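## Task

Plate B38 is partly out of slot 4 (the top one) of the four-slot plate hotel H1. Slide it in until it meets the back stop, so that it stays there without the robot holding it. Then release it and move the gripper away.

## Robot and tools

Robot: a single six-joint arm with a two-finger parallel gripper. The fingers point along the gripper's own +z axis and close along its y axis. The reported hand point (end_effector_position) sits between the finger pads, roughly 1 cm short of the fingertips. The fingers can open to 0.094 m.

Frame: every pose is in the scene frame. Its origin is on the table surface directly under the arm base. +z is up, and +y is to the left when facing along +x. Positions are in metres. Orientations are quaternions written w first (qw, qx, qy, qz). The base may be slightly tilted, and the printed hand position gets less accurate the farther the arm reaches.

Row format, used by both motion tools: one list of 8 numbers, [x, y, z, qw, qx, qy, qz, opening]. x, y, z and the quaternion are an absolute target pose for the gripper, not an offset. opening runs from -1 (closed) to +1 (fully open). Between those ends, the fingers are driven to where grip_measured would read that value. To grip something, command about 0.03 below the grip_measured value; a smaller gap grips more gently. For pushing, the fingers can simply stay closed or open.

execute_actions(actions, pictures):
- actions=[] changes nothing and returns the current state with images.
- actions=[{"rows": [...], "steps": n}] is a short action of 8 to 15 control steps, each 1/30 s. Each row is used for one step, and the last row repeats if there are fewer rows than steps. Repeat the wanted quaternion in every row to hold orientation.
- actions=[{"steps": n}] is a wait of up to 300 steps, counted from the previous result.
- Set pictures=true to get images with a non-empty action.
- A target more than 0.6 m from the last reported position along any gripper axis is refused and nothing is sent.
- The result is read 8 steps before the action finishes. Those last steps then run while you compose your next reply, because the simulation keeps going while you think.

move(target, speed): a straight-line path toward one absolute 8-number row. speed is in m/s, from 0.002 to 0.5 (default 0.25), and turning is capped at twice that value in rad/s. The path lasts 0.5 to 10 s and gets cut short past 10 s. The opening is applied at the start. The path does not avoid obstacles. The gripper trails the path, can wander off it, and can overshoot the speed, especially with the arm nearly straight. The result adds a "move:" line:
- done: settled near the target.
- off_target, moving, held or fault: something else happened.
- limits=paced: the sent pose was clipped.
- limits=held: a safety check blocked some steps, after which the arm may jump faster.
The distance to the target is also reported.

wait(seconds): 0 to 10 s with no new command. The arm keeps heading only for its last clipped pose, at most 70 mm beyond where it was.

zoom_image(camera, region): a closer crop of cam_high, cam_low (both 504x504) or cam_wrist (616x616, fisheye). region is [x0, y0, x1, y1] in pixels from the top-left corner, at most 504x504.

finished_scene(scene): pass the current scene number. Call it only after the plate is seated and the gripper has backed away.

Control behaviour:
- Every step, the commanded pose is limited to 70 mm and 16 degrees from the measured pose. Distant goals therefore take several actions; check the reported pose and send the remainder.
- Position wins over orientation when both cannot be met.
- Joint friction may leave the hand up to about 31 mm from the command, and very small commands may not move it at all.
- A "Hand target" line appears only when no steps are pending.

Reading results:
- The state line gives end_effector_position and end_effector_quat_wxyz.
- grip_measured is the finger opening on the command scale; it may be off by up to about 1 mm, consistently within a scene.
- Joint positions and Joint velocities list waist, shoulder, elbow, wrist pitch, wrist yaw, wrist roll (rad, rad/s), then the finger gap (m, m/s). Limits in rad: waist -2.618 to 3.054, shoulder and elbow 0.000 to 3.142, wrist pitch and yaw -1.571 to 1.571, wrist roll -2.094 to 2.094.
- Joint torques follow the same order without the gripper. They have per-unit offsets, scaling and noise, and are nonzero even in free air.
- "pose unreachable" and HELD mark steps where the clearance check altered or blocked a command. The mount under the base counts as part of the arm.
- FAULT lines report stops. MOTOR HOT appears from 75 °C. At 90 °C the arm halts for 10 s. At 100 °C the motors go limp and the arm drops. Avoid long pushes or holds that heat the motors.

Task approach: H1 has four slots, numbered from 1 at the bottom. Find the protruding plate's edge with the cameras. Line the closed fingers or the gripper face up with the plate's front edge at slot height. Push slowly along the slot's depth direction until the plate hits the back stop, then retreat.

Things to avoid:
- Fast contact: a faster approach, or a target placed further past the contact point, presses harder.
- Hard impacts, and knocking the hotel or plates off the table, which ends the scene.
- Leaving the plate held in place only by the gripper.
- Occasional external tugs or bumps may disturb objects, so re-check the plate before finishing.

Each tool is called after "Request:" as name([rows], argument=value, ...), one row to a line, values as JSON.

## Session

Request:
execute_actions(actions=[])

Scene clock: 0.00 s of 7200.00 s.
end_effector_position=(+0.2187, +0.4623, +0.2934) grip_measured=+1.000 end_effector_quat_wxyz=(+0.624, -0.589, +0.312, -0.407)
Joint positions: [ 1.258  1.179  0.643  1.213  0.835 -1.453  0.094]
Joint velocities: [-0.012  0.002  0.007  0.022 -0.022  0.051  0.   ]
Joint torques (N m, as the arm reports them, + toward a larger angle): no reading
Hand target: +0.219, +0.462, +0.293; +0.624, -0.589, +0.312, -0.407

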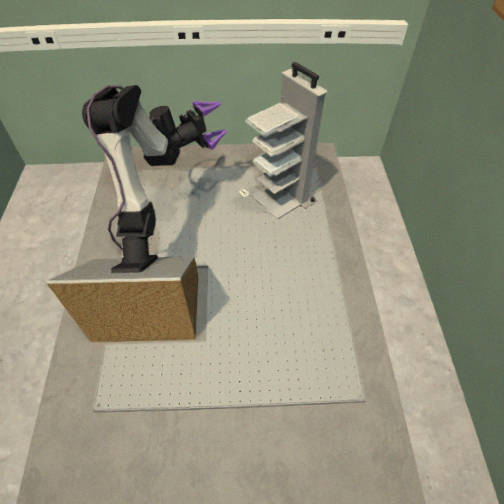

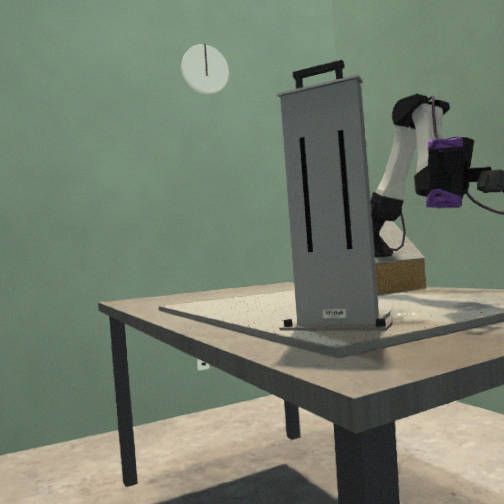

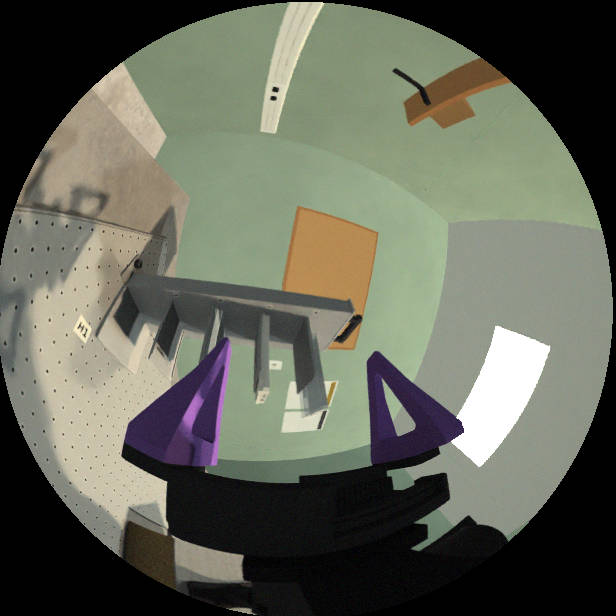

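Request:
zoom_image(camera="cam_high", region=[130, 50, 350, 240])

Request:
zoom_image(camera="cam_wrist", region=[60, 230, 400, 470])

Region (130, 50, 350, 240) of cam_high's 504x504 image, scaled by 2.291, with more detail than that image has; it fills the top 435 rows of this view, and the rest is white.

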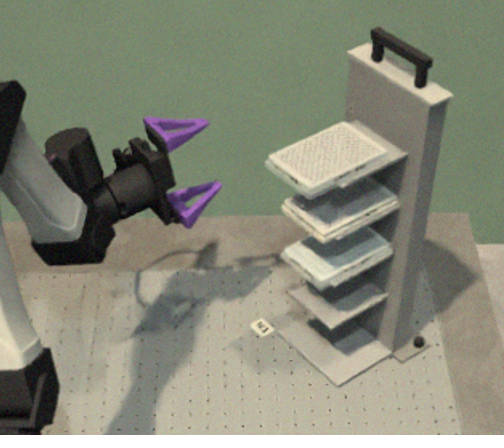

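Region (60, 230, 400, 470) of cam_wrist's 616x616 image, scaled by 1.482, with more detail than that image has; it fills the top 356 rows of this view, and the rest is white.

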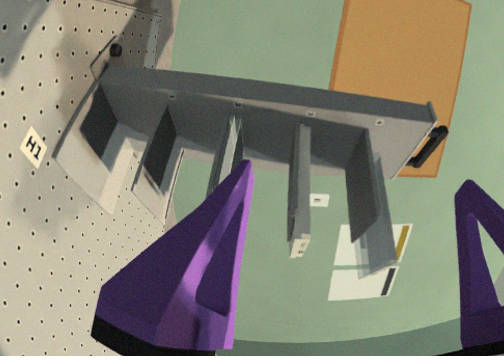

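Request:
move(target=[0.2,0.3,0.35,0.641,-0.641,0.299,-0.299,-1])

Scene clock: 2.97 s of 7200.00 s.
end_effector_position=(+0.2010, +0.2949, +0.3433) grip_measured=-0.983 end_effector_quat_wxyz=(+0.636, -0.642, +0.306, -0.298)
Joint positions: [ 0.288  0.15   0.141  0.478 -0.23  -0.799  0.001]
Joint velocities: [-0.022  0.012  0.002  0.051 -0.022 -0.007 -0.001]
Joint torques (N m, as the arm reports them, + toward a larger angle): [-0.68  1.84  8.53  1.76  0.48  0.24]
Hand target: +0.200, +0.300, +0.350; +0.641, -0.639, +0.303, -0.298
Off the commanded pose: 0.008 m, 1 deg.
Kept back: nothing.
move: done

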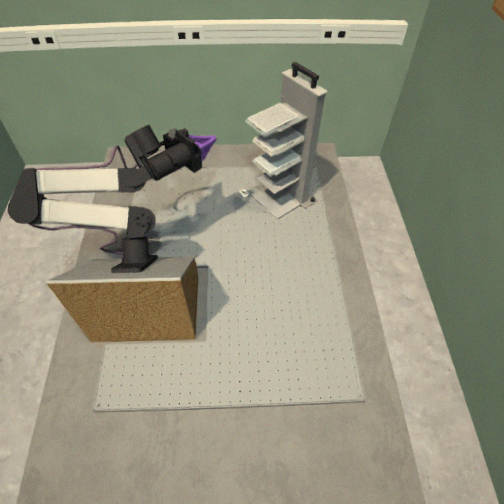

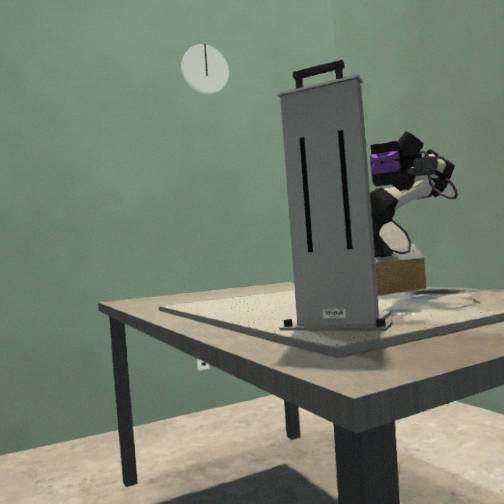

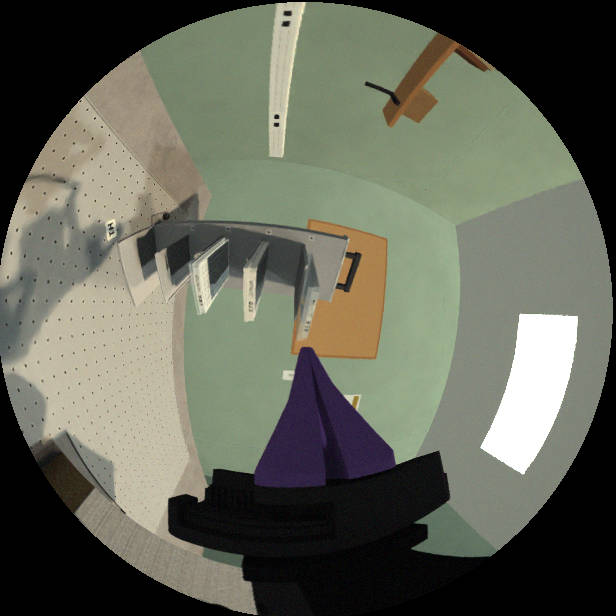

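Request:
move(target=[0.26,0.28,0.355,0.641,-0.641,0.299,-0.299,-1], speed=0.15)

Request:
zoom_image(camera="cam_wrist", region=[180, 180, 420, 420])

Request:
zoom_image(camera="cam_high", region=[170, 60, 350, 200])

Scene clock: 4.70 s of 7200.00 s.
end_effector_position=(+0.2561, +0.2821, +0.3548) grip_measured=-0.983 end_effector_quat_wxyz=(+0.640, -0.643, +0.296, -0.297)
Joint positions: [ 0.022  0.74   0.141  1.135 -0.467 -0.666  0.001]
Joint velocities: [ 0.002 -0.002  0.007 -0.051 -0.051 -0.007 -0.001]
Joint torques (N m, as the arm reports them, + toward a larger angle): [-2.47  1.68  5.76  1.44  0.62  0.25]
Hand target: +0.258, +0.279, +0.356; +0.641, -0.640, +0.299, -0.299
Off the commanded pose: 0.004 m, 0 deg.
Kept back: nothing.
move: done

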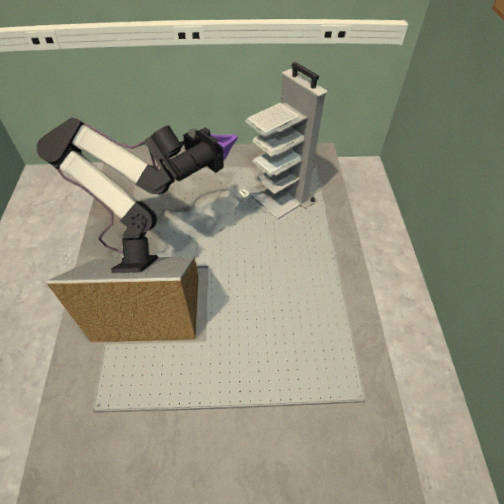

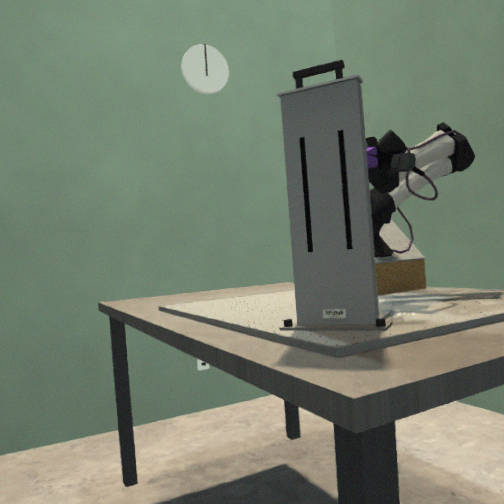

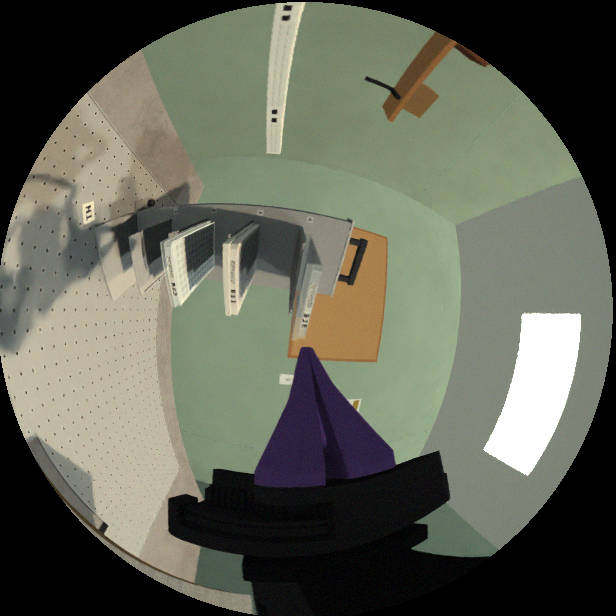

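Region (180, 180, 420, 420) of cam_wrist's 616x616 image, scaled by 2.100, with more detail than that image has.

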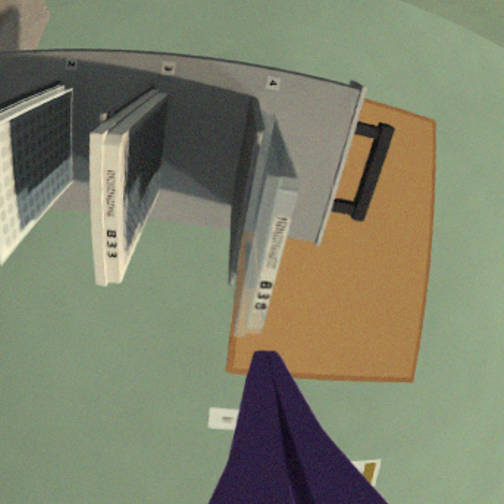

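Region (170, 60, 350, 200) of cam_high's 504x504 image, scaled by 2.800, with more detail than that image has.

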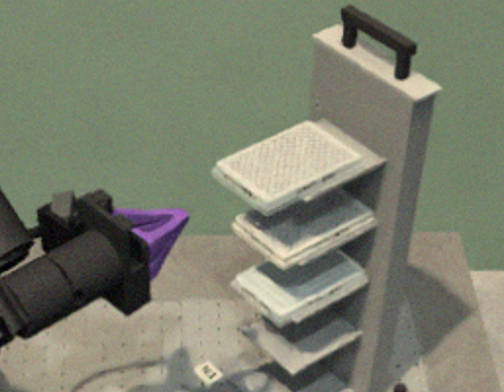

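Request:
move(target=[0.284,0.306,0.355,0.641,-0.641,0.299,-0.299,-1], speed=0.08)

Request:
zoom_image(camera="cam_wrist", region=[180, 180, 420, 420])

Request:
zoom_image(camera="cam_high", region=[170, 60, 350, 200])

Scene clock: 6.07 s of 7200.00 s.
end_effector_position=(+0.2820, +0.2964, +0.3475) grip_measured=-0.983 end_effector_quat_wxyz=(+0.633, -0.643, +0.310, -0.299)
Joint positions: [ 0.124  0.885  0.228  1.137 -0.376 -0.722  0.001]
Joint velocities: [ 0.002  0.022 -0.002 -0.007 -0.051 -0.081  0.   ]
Joint torques (N m, as the arm reports them, + toward a larger angle): [-0.9   0.37  8.42  1.58  0.69  0.07]
Hand target: +0.284, +0.305, +0.355; +0.640, -0.641, +0.299, -0.299
Off the commanded pose: 0.012 m, 2 deg.
Kept back: nothing.
move: off_target

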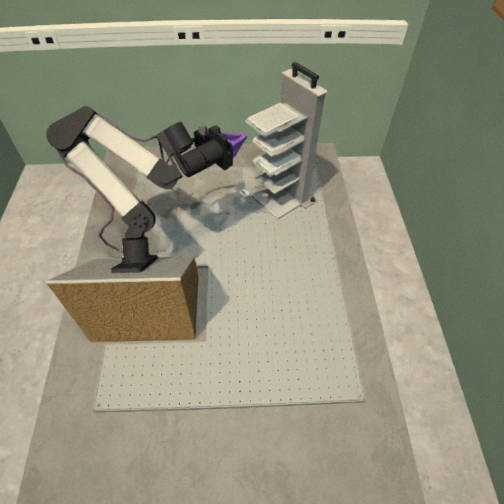

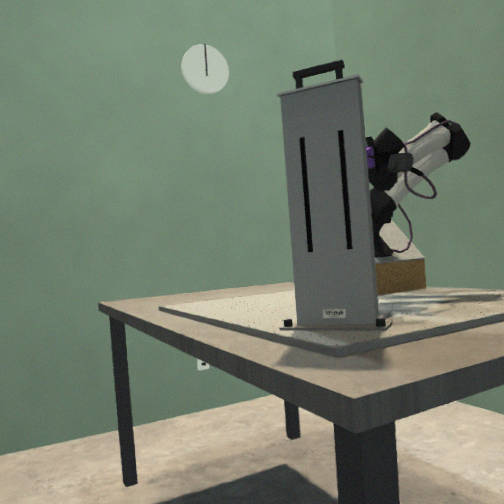

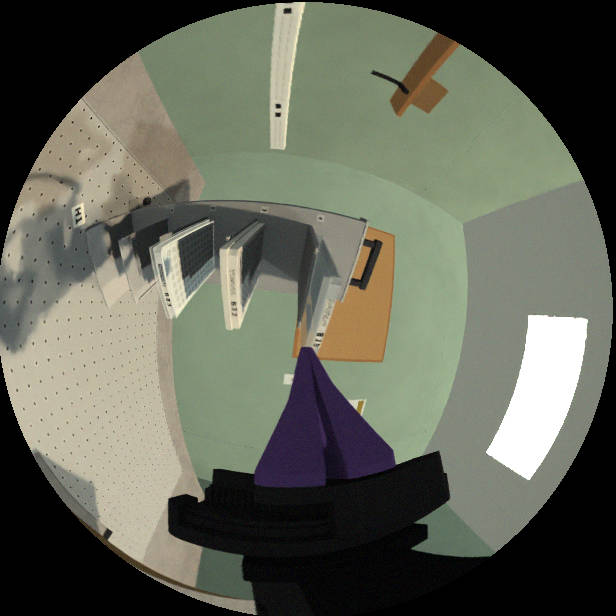

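Region (180, 180, 420, 420) of cam_wrist's 616x616 image, scaled by 2.100, with more detail than that image has.

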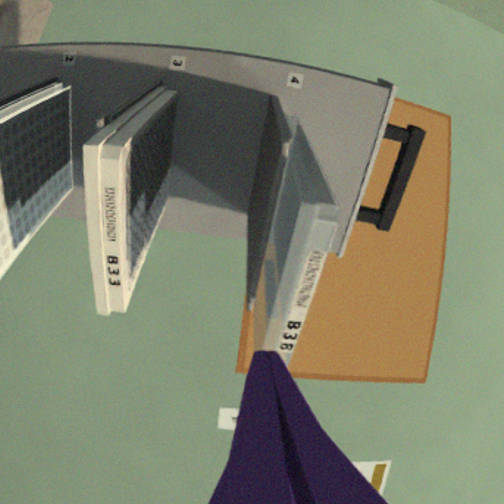

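Region (170, 60, 350, 200) of cam_high's 504x504 image, scaled by 2.800, with more detail than that image has.

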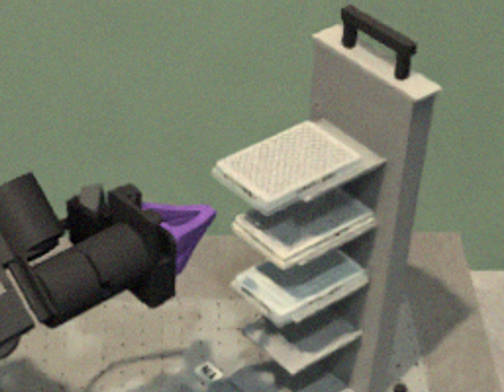

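Request:
move(target=[0.288,0.321,0.372,0.641,-0.641,0.299,-0.299,-1], speed=0.05)

Request:
zoom_image(camera="cam_wrist", region=[180, 180, 420, 420])

Request:
zoom_image(camera="cam_high", region=[170, 60, 350, 200])

Scene clock: 7.30 s of 7200.00 s.
end_effector_position=(+0.2903, +0.3112, +0.3615) grip_measured=-0.983 end_effector_quat_wxyz=(+0.633, -0.643, +0.311, -0.300)
Joint positions: [ 0.124  0.885  0.316  1.048 -0.374 -0.723  0.001]
Joint velocities: [ 0.007  0.002 -0.022 -0.007 -0.007 -0.007 -0.   ]
Joint torques (N m, as the arm reports them, + toward a larger angle): [-2.03 -1.47  8.5   1.45  0.58  0.16]
Hand target: +0.288, +0.321, +0.372; +0.641, -0.641, +0.299, -0.299
Off the commanded pose: 0.015 m, 2 deg.
Kept back: nothing.
move: off_target

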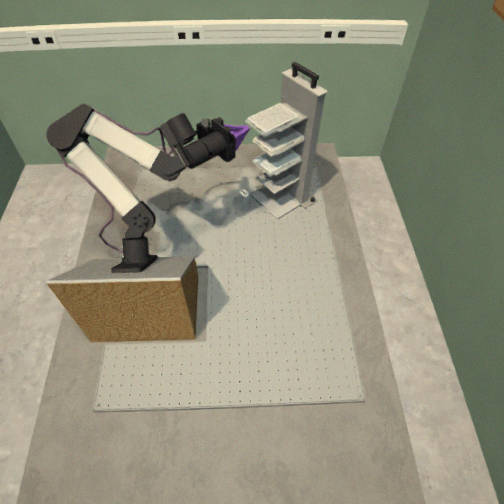

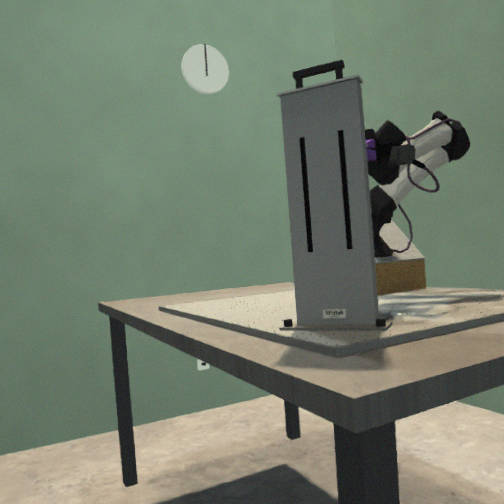

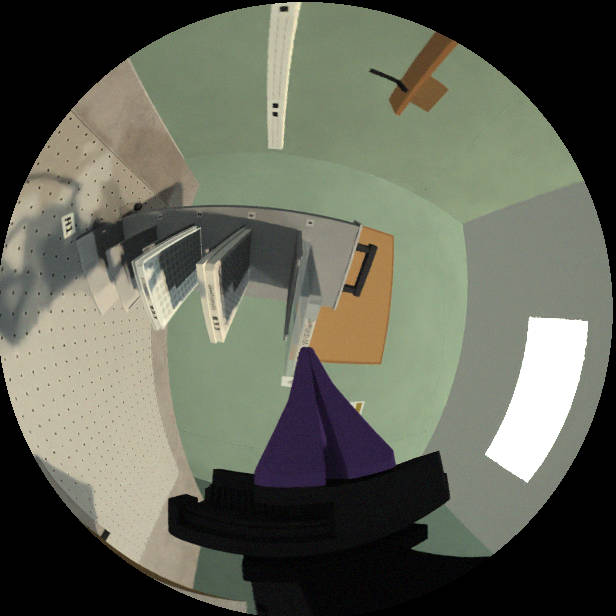

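Region (180, 180, 420, 420) of cam_wrist's 616x616 image, scaled by 2.100, with more detail than that image has.

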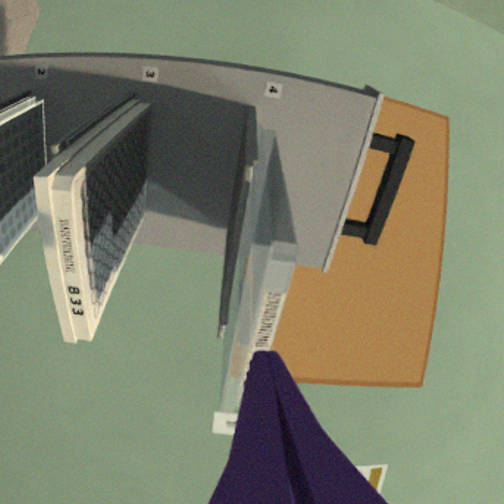

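Region (170, 60, 350, 200) of cam_high's 504x504 image, scaled by 2.800, with more detail than that image has.

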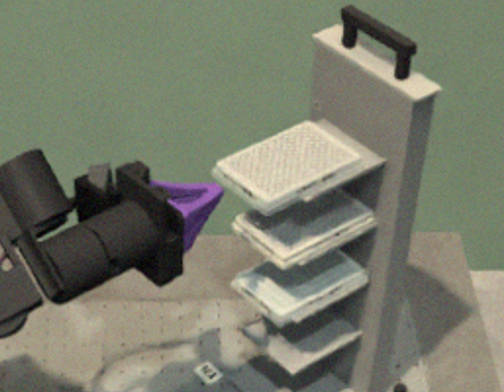

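Request:
move(target=[0.318,0.327,0.371,0.641,-0.641,0.299,-0.299,-1], speed=0.03)

Request:
zoom_image(camera="cam_wrist", region=[180, 180, 420, 420])

Request:
zoom_image(camera="cam_high", region=[170, 60, 350, 200])

Scene clock: 9.63 s of 7200.00 s.
end_effector_position=(+0.3166, +0.3161, +0.3620) grip_measured=-0.983 end_effector_quat_wxyz=(+0.631, -0.643, +0.314, -0.300)
Joint positions: [ 0.124  1.033  0.392  1.112 -0.374 -0.723  0.001]
Joint velocities: [-0.022  0.012  0.007 -0.007 -0.022  0.051  0.   ]
Joint torques (N m, as the arm reports them, + toward a larger angle): [-2.15 -0.55  8.47  1.64  0.65  0.12]
Hand target: +0.318, +0.326, +0.371; +0.641, -0.641, +0.299, -0.299
Off the commanded pose: 0.014 m, 2 deg.
Kept back: nothing.
move: off_target

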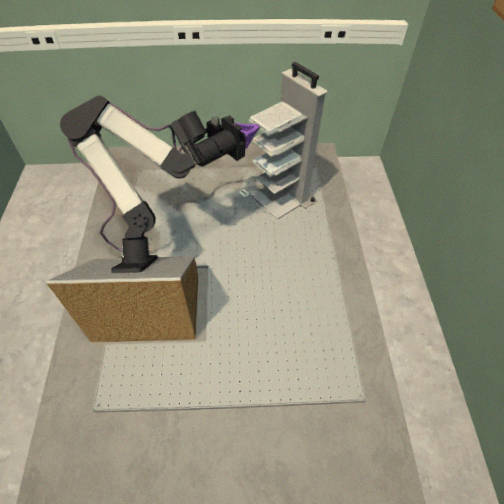

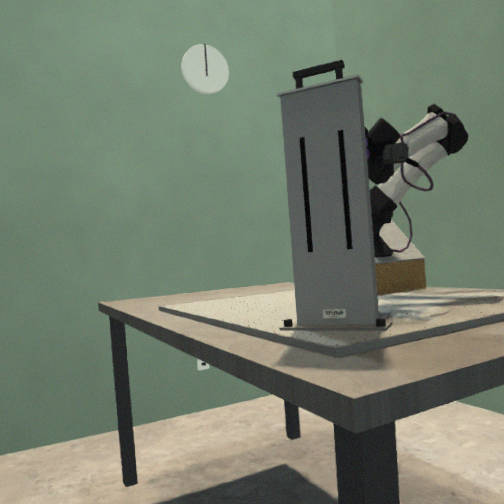

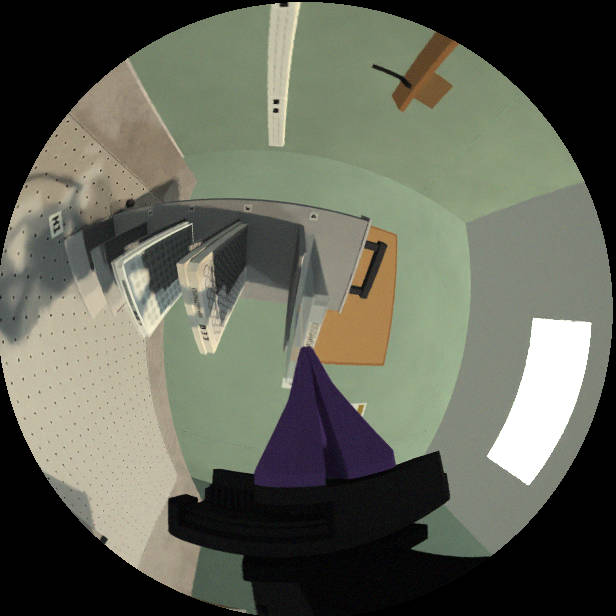

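Region (180, 180, 420, 420) of cam_wrist's 616x616 image, scaled by 2.100, with more detail than that image has.

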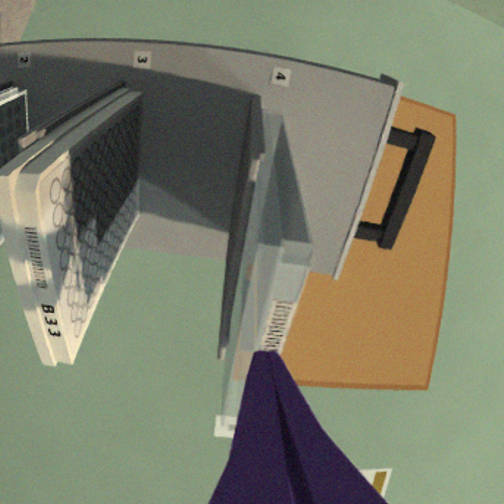

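Region (170, 60, 350, 200) of cam_high's 504x504 image, scaled by 2.800, with more detail than that image has.

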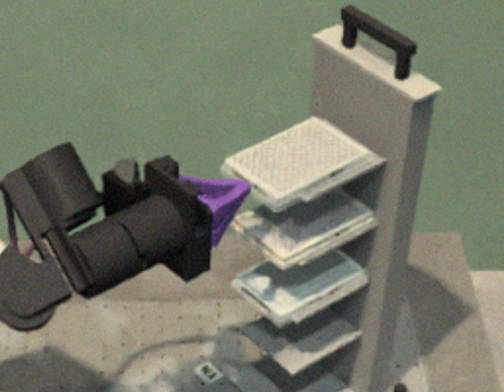

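Moving; roughly 15 mm left.

Request:
move(target=[0.334,0.341,0.376,0.641,-0.641,0.299,-0.299,-1], speed=0.025)

Request:
zoom_image(camera="cam_wrist", region=[180, 180, 420, 420])

Request:
zoom_image(camera="cam_high", region=[170, 60, 350, 200])

Scene clock: 11.43 s of 7200.00 s.
end_effector_position=(+0.3286, +0.3315, +0.3699) grip_measured=-0.983 end_effector_quat_wxyz=(+0.636, -0.643, +0.305, -0.299)
Joint positions: [ 0.141  1.089  0.47   1.109 -0.362 -0.732  0.001]
Joint velocities: [-0.007 -0.007 -0.002  0.022 -0.007  0.007  0.001]
Joint torques (N m, as the arm reports them, + toward a larger angle): [-1.95 -0.47  9.39  1.41  0.73  0.08]
Hand target: +0.334, +0.341, +0.376; +0.641, -0.641, +0.299, -0.299
Off the commanded pose: 0.013 m, 1 deg.
Kept back: nothing.
move: off_target

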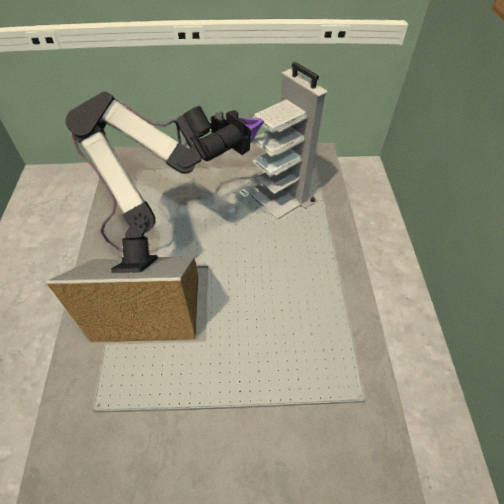

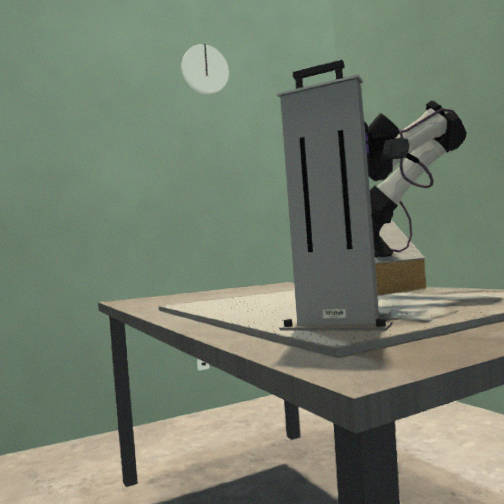

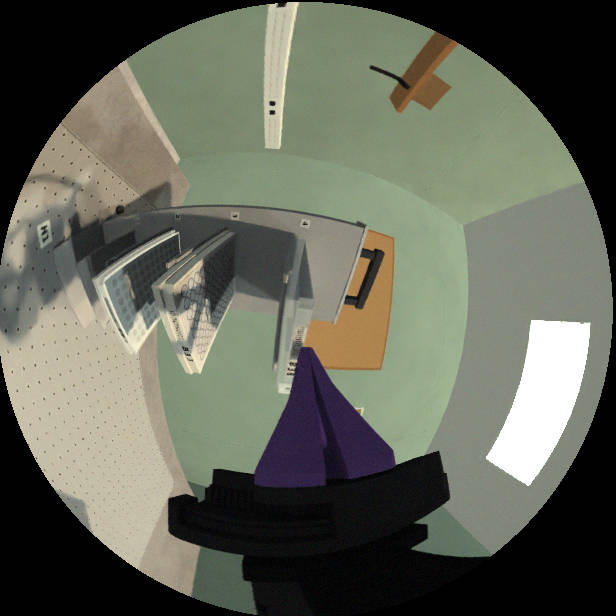

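Region (180, 180, 420, 420) of cam_wrist's 616x616 image, scaled by 2.100, with more detail than that image has.

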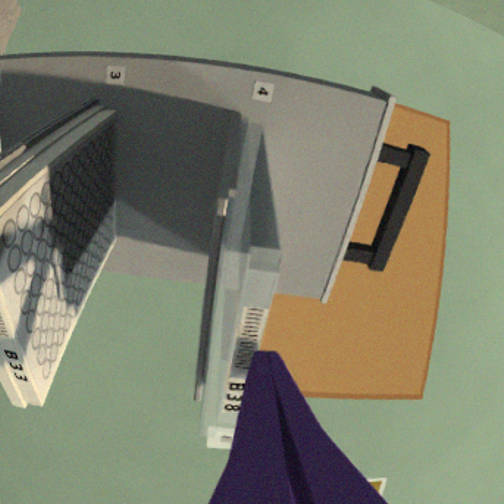

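Region (170, 60, 350, 200) of cam_high's 504x504 image, scaled by 2.800, with more detail than that image has.

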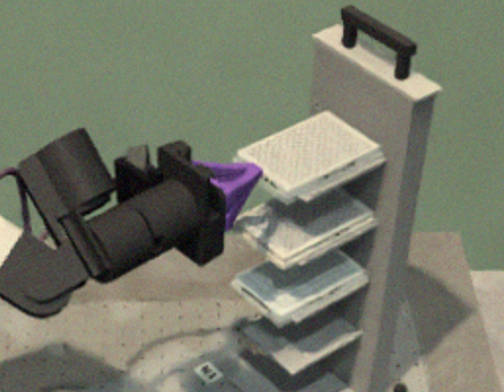

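Request:
move(target=[0.305,0.308,0.360,0.641,-0.641,0.299,-0.299,-1], speed=0.06)

Request:
move(target=[0.340,0.343,0.370,0.641,-0.641,0.299,-0.299,-1], speed=0.03)

Request:
zoom_image(camera="cam_high", region=[170, 60, 350, 200])

Scene clock: 12.77 s of 7200.00 s.
end_effector_position=(+0.3102, +0.3115, +0.3572) grip_measured=-0.983 end_effector_quat_wxyz=(+0.636, -0.645, +0.303, -0.297)
Joint positions: [ 0.123  1.046  0.347  1.195 -0.382 -0.722  0.001]
Joint velocities: [-0.002 -0.002 -0.002 -0.022 -0.022 -0.007  0.001]
Joint torques (N m, as the arm reports them, + toward a larger angle): [-3.96 -2.64  3.83  1.62  0.48  0.22]
Hand target: +0.305, +0.308, +0.360; +0.641, -0.641, +0.299, -0.299
Off the commanded pose: 0.007 m, 1 deg.
Kept back: nothing.
move: done

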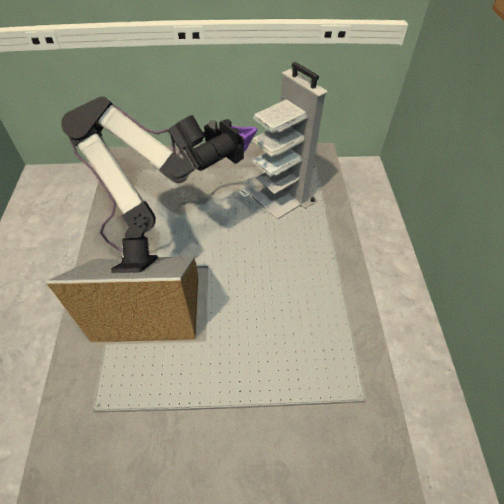

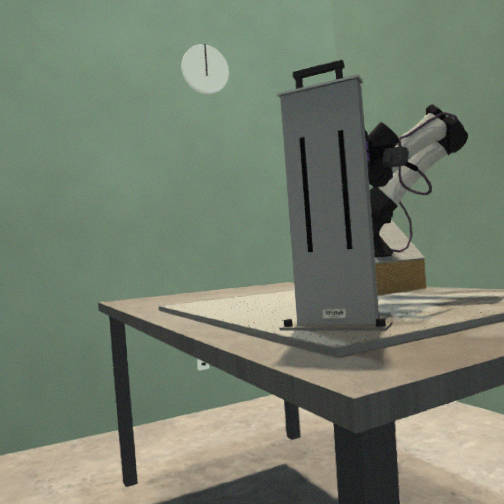

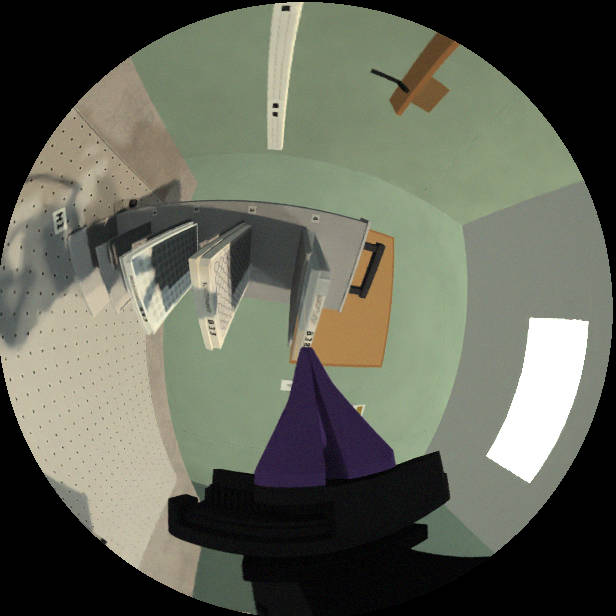

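Scene clock: 14.50 s of 7200.00 s.
end_effector_position=(+0.3302, +0.3295, +0.3643) grip_measured=-0.983 end_effector_quat_wxyz=(+0.637, -0.643, +0.302, -0.301)
Joint positions: [ 0.156  1.115  0.456  1.151 -0.346 -0.743  0.001]
Joint velocities: [ 0.002  0.007 -0.007 -0.037  0.007 -0.051 -0.   ]
Joint torques (N m, as the arm reports them, + toward a larger angle): [-1.51  0.17 11.01  1.23  0.75  0.1 ]
Hand target: +0.339, +0.342, +0.370; +0.641, -0.641, +0.299, -0.299
Off the commanded pose: 0.018 m, 1 deg.
Kept back: nothing.
move: off_target

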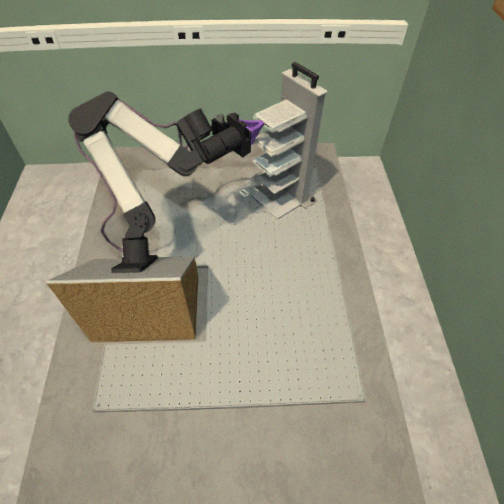

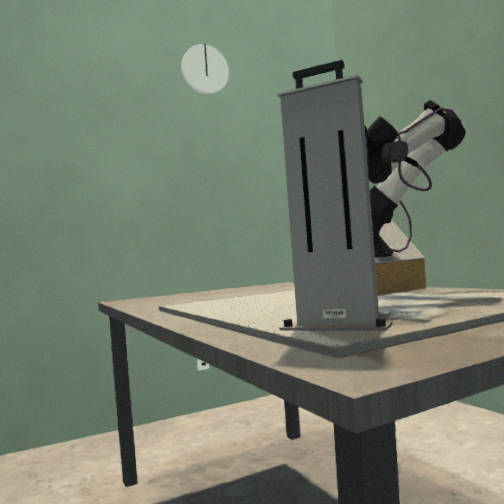

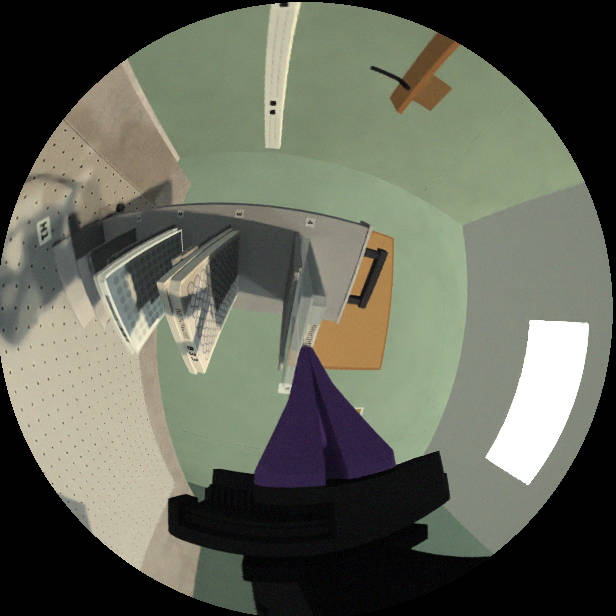

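Region (170, 60, 350, 200) of cam_high's 504x504 image, scaled by 2.800, with more detail than that image has.

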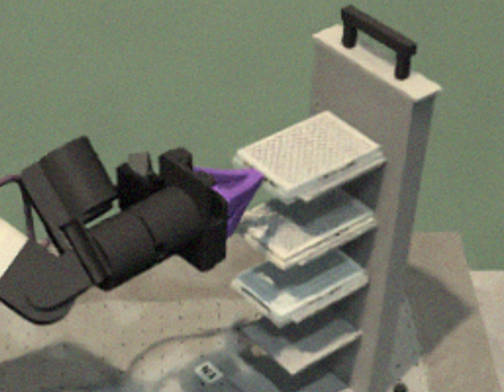

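Seated.

Request:
move(target=[0.22,0.29,0.365,0.641,-0.641,0.299,-0.299,-1], speed=0.15)

Request:
finished_scene(scene=1)

Scene clock: 16.33 s of 7200.00 s.
end_effector_position=(+0.2215, +0.2953, +0.3660) grip_measured=-0.983 end_effector_quat_wxyz=(+0.641, -0.643, +0.295, -0.297)
Joint positions: [ 0.043  0.378  0.174  0.737 -0.449 -0.678  0.001]
Joint velocities: [-0.007 -0.002 -0.007  0.007 -0.051 -0.066  0.   ]
Joint torques (N m, as the arm reports them, + toward a larger angle): [-1.25  0.02  5.24  1.26  0.59  0.22]
Hand target: +0.221, +0.291, +0.365; +0.641, -0.640, +0.299, -0.299
Off the commanded pose: 0.006 m, 1 deg.
Kept back: nothing.
move: done

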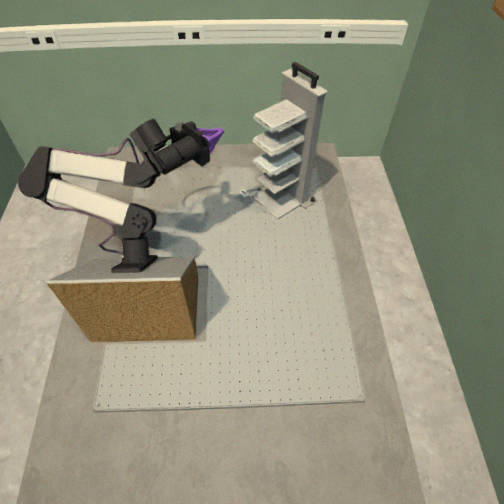

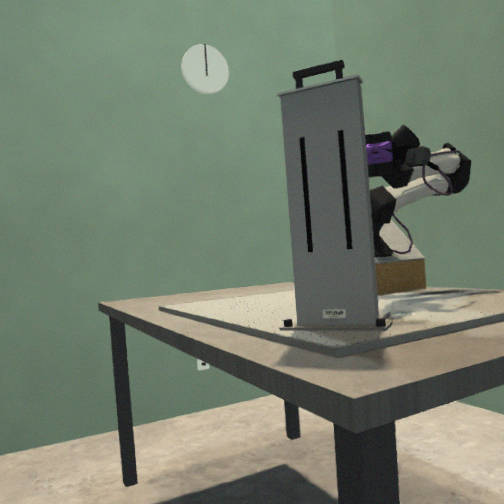

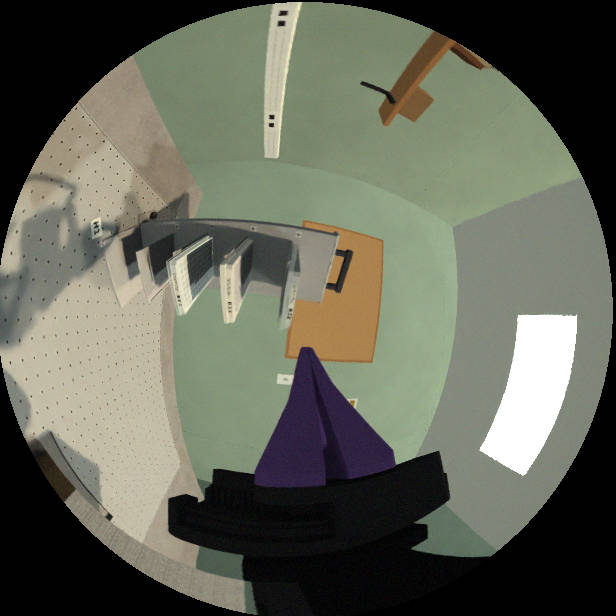

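The scene is finished: the task was done.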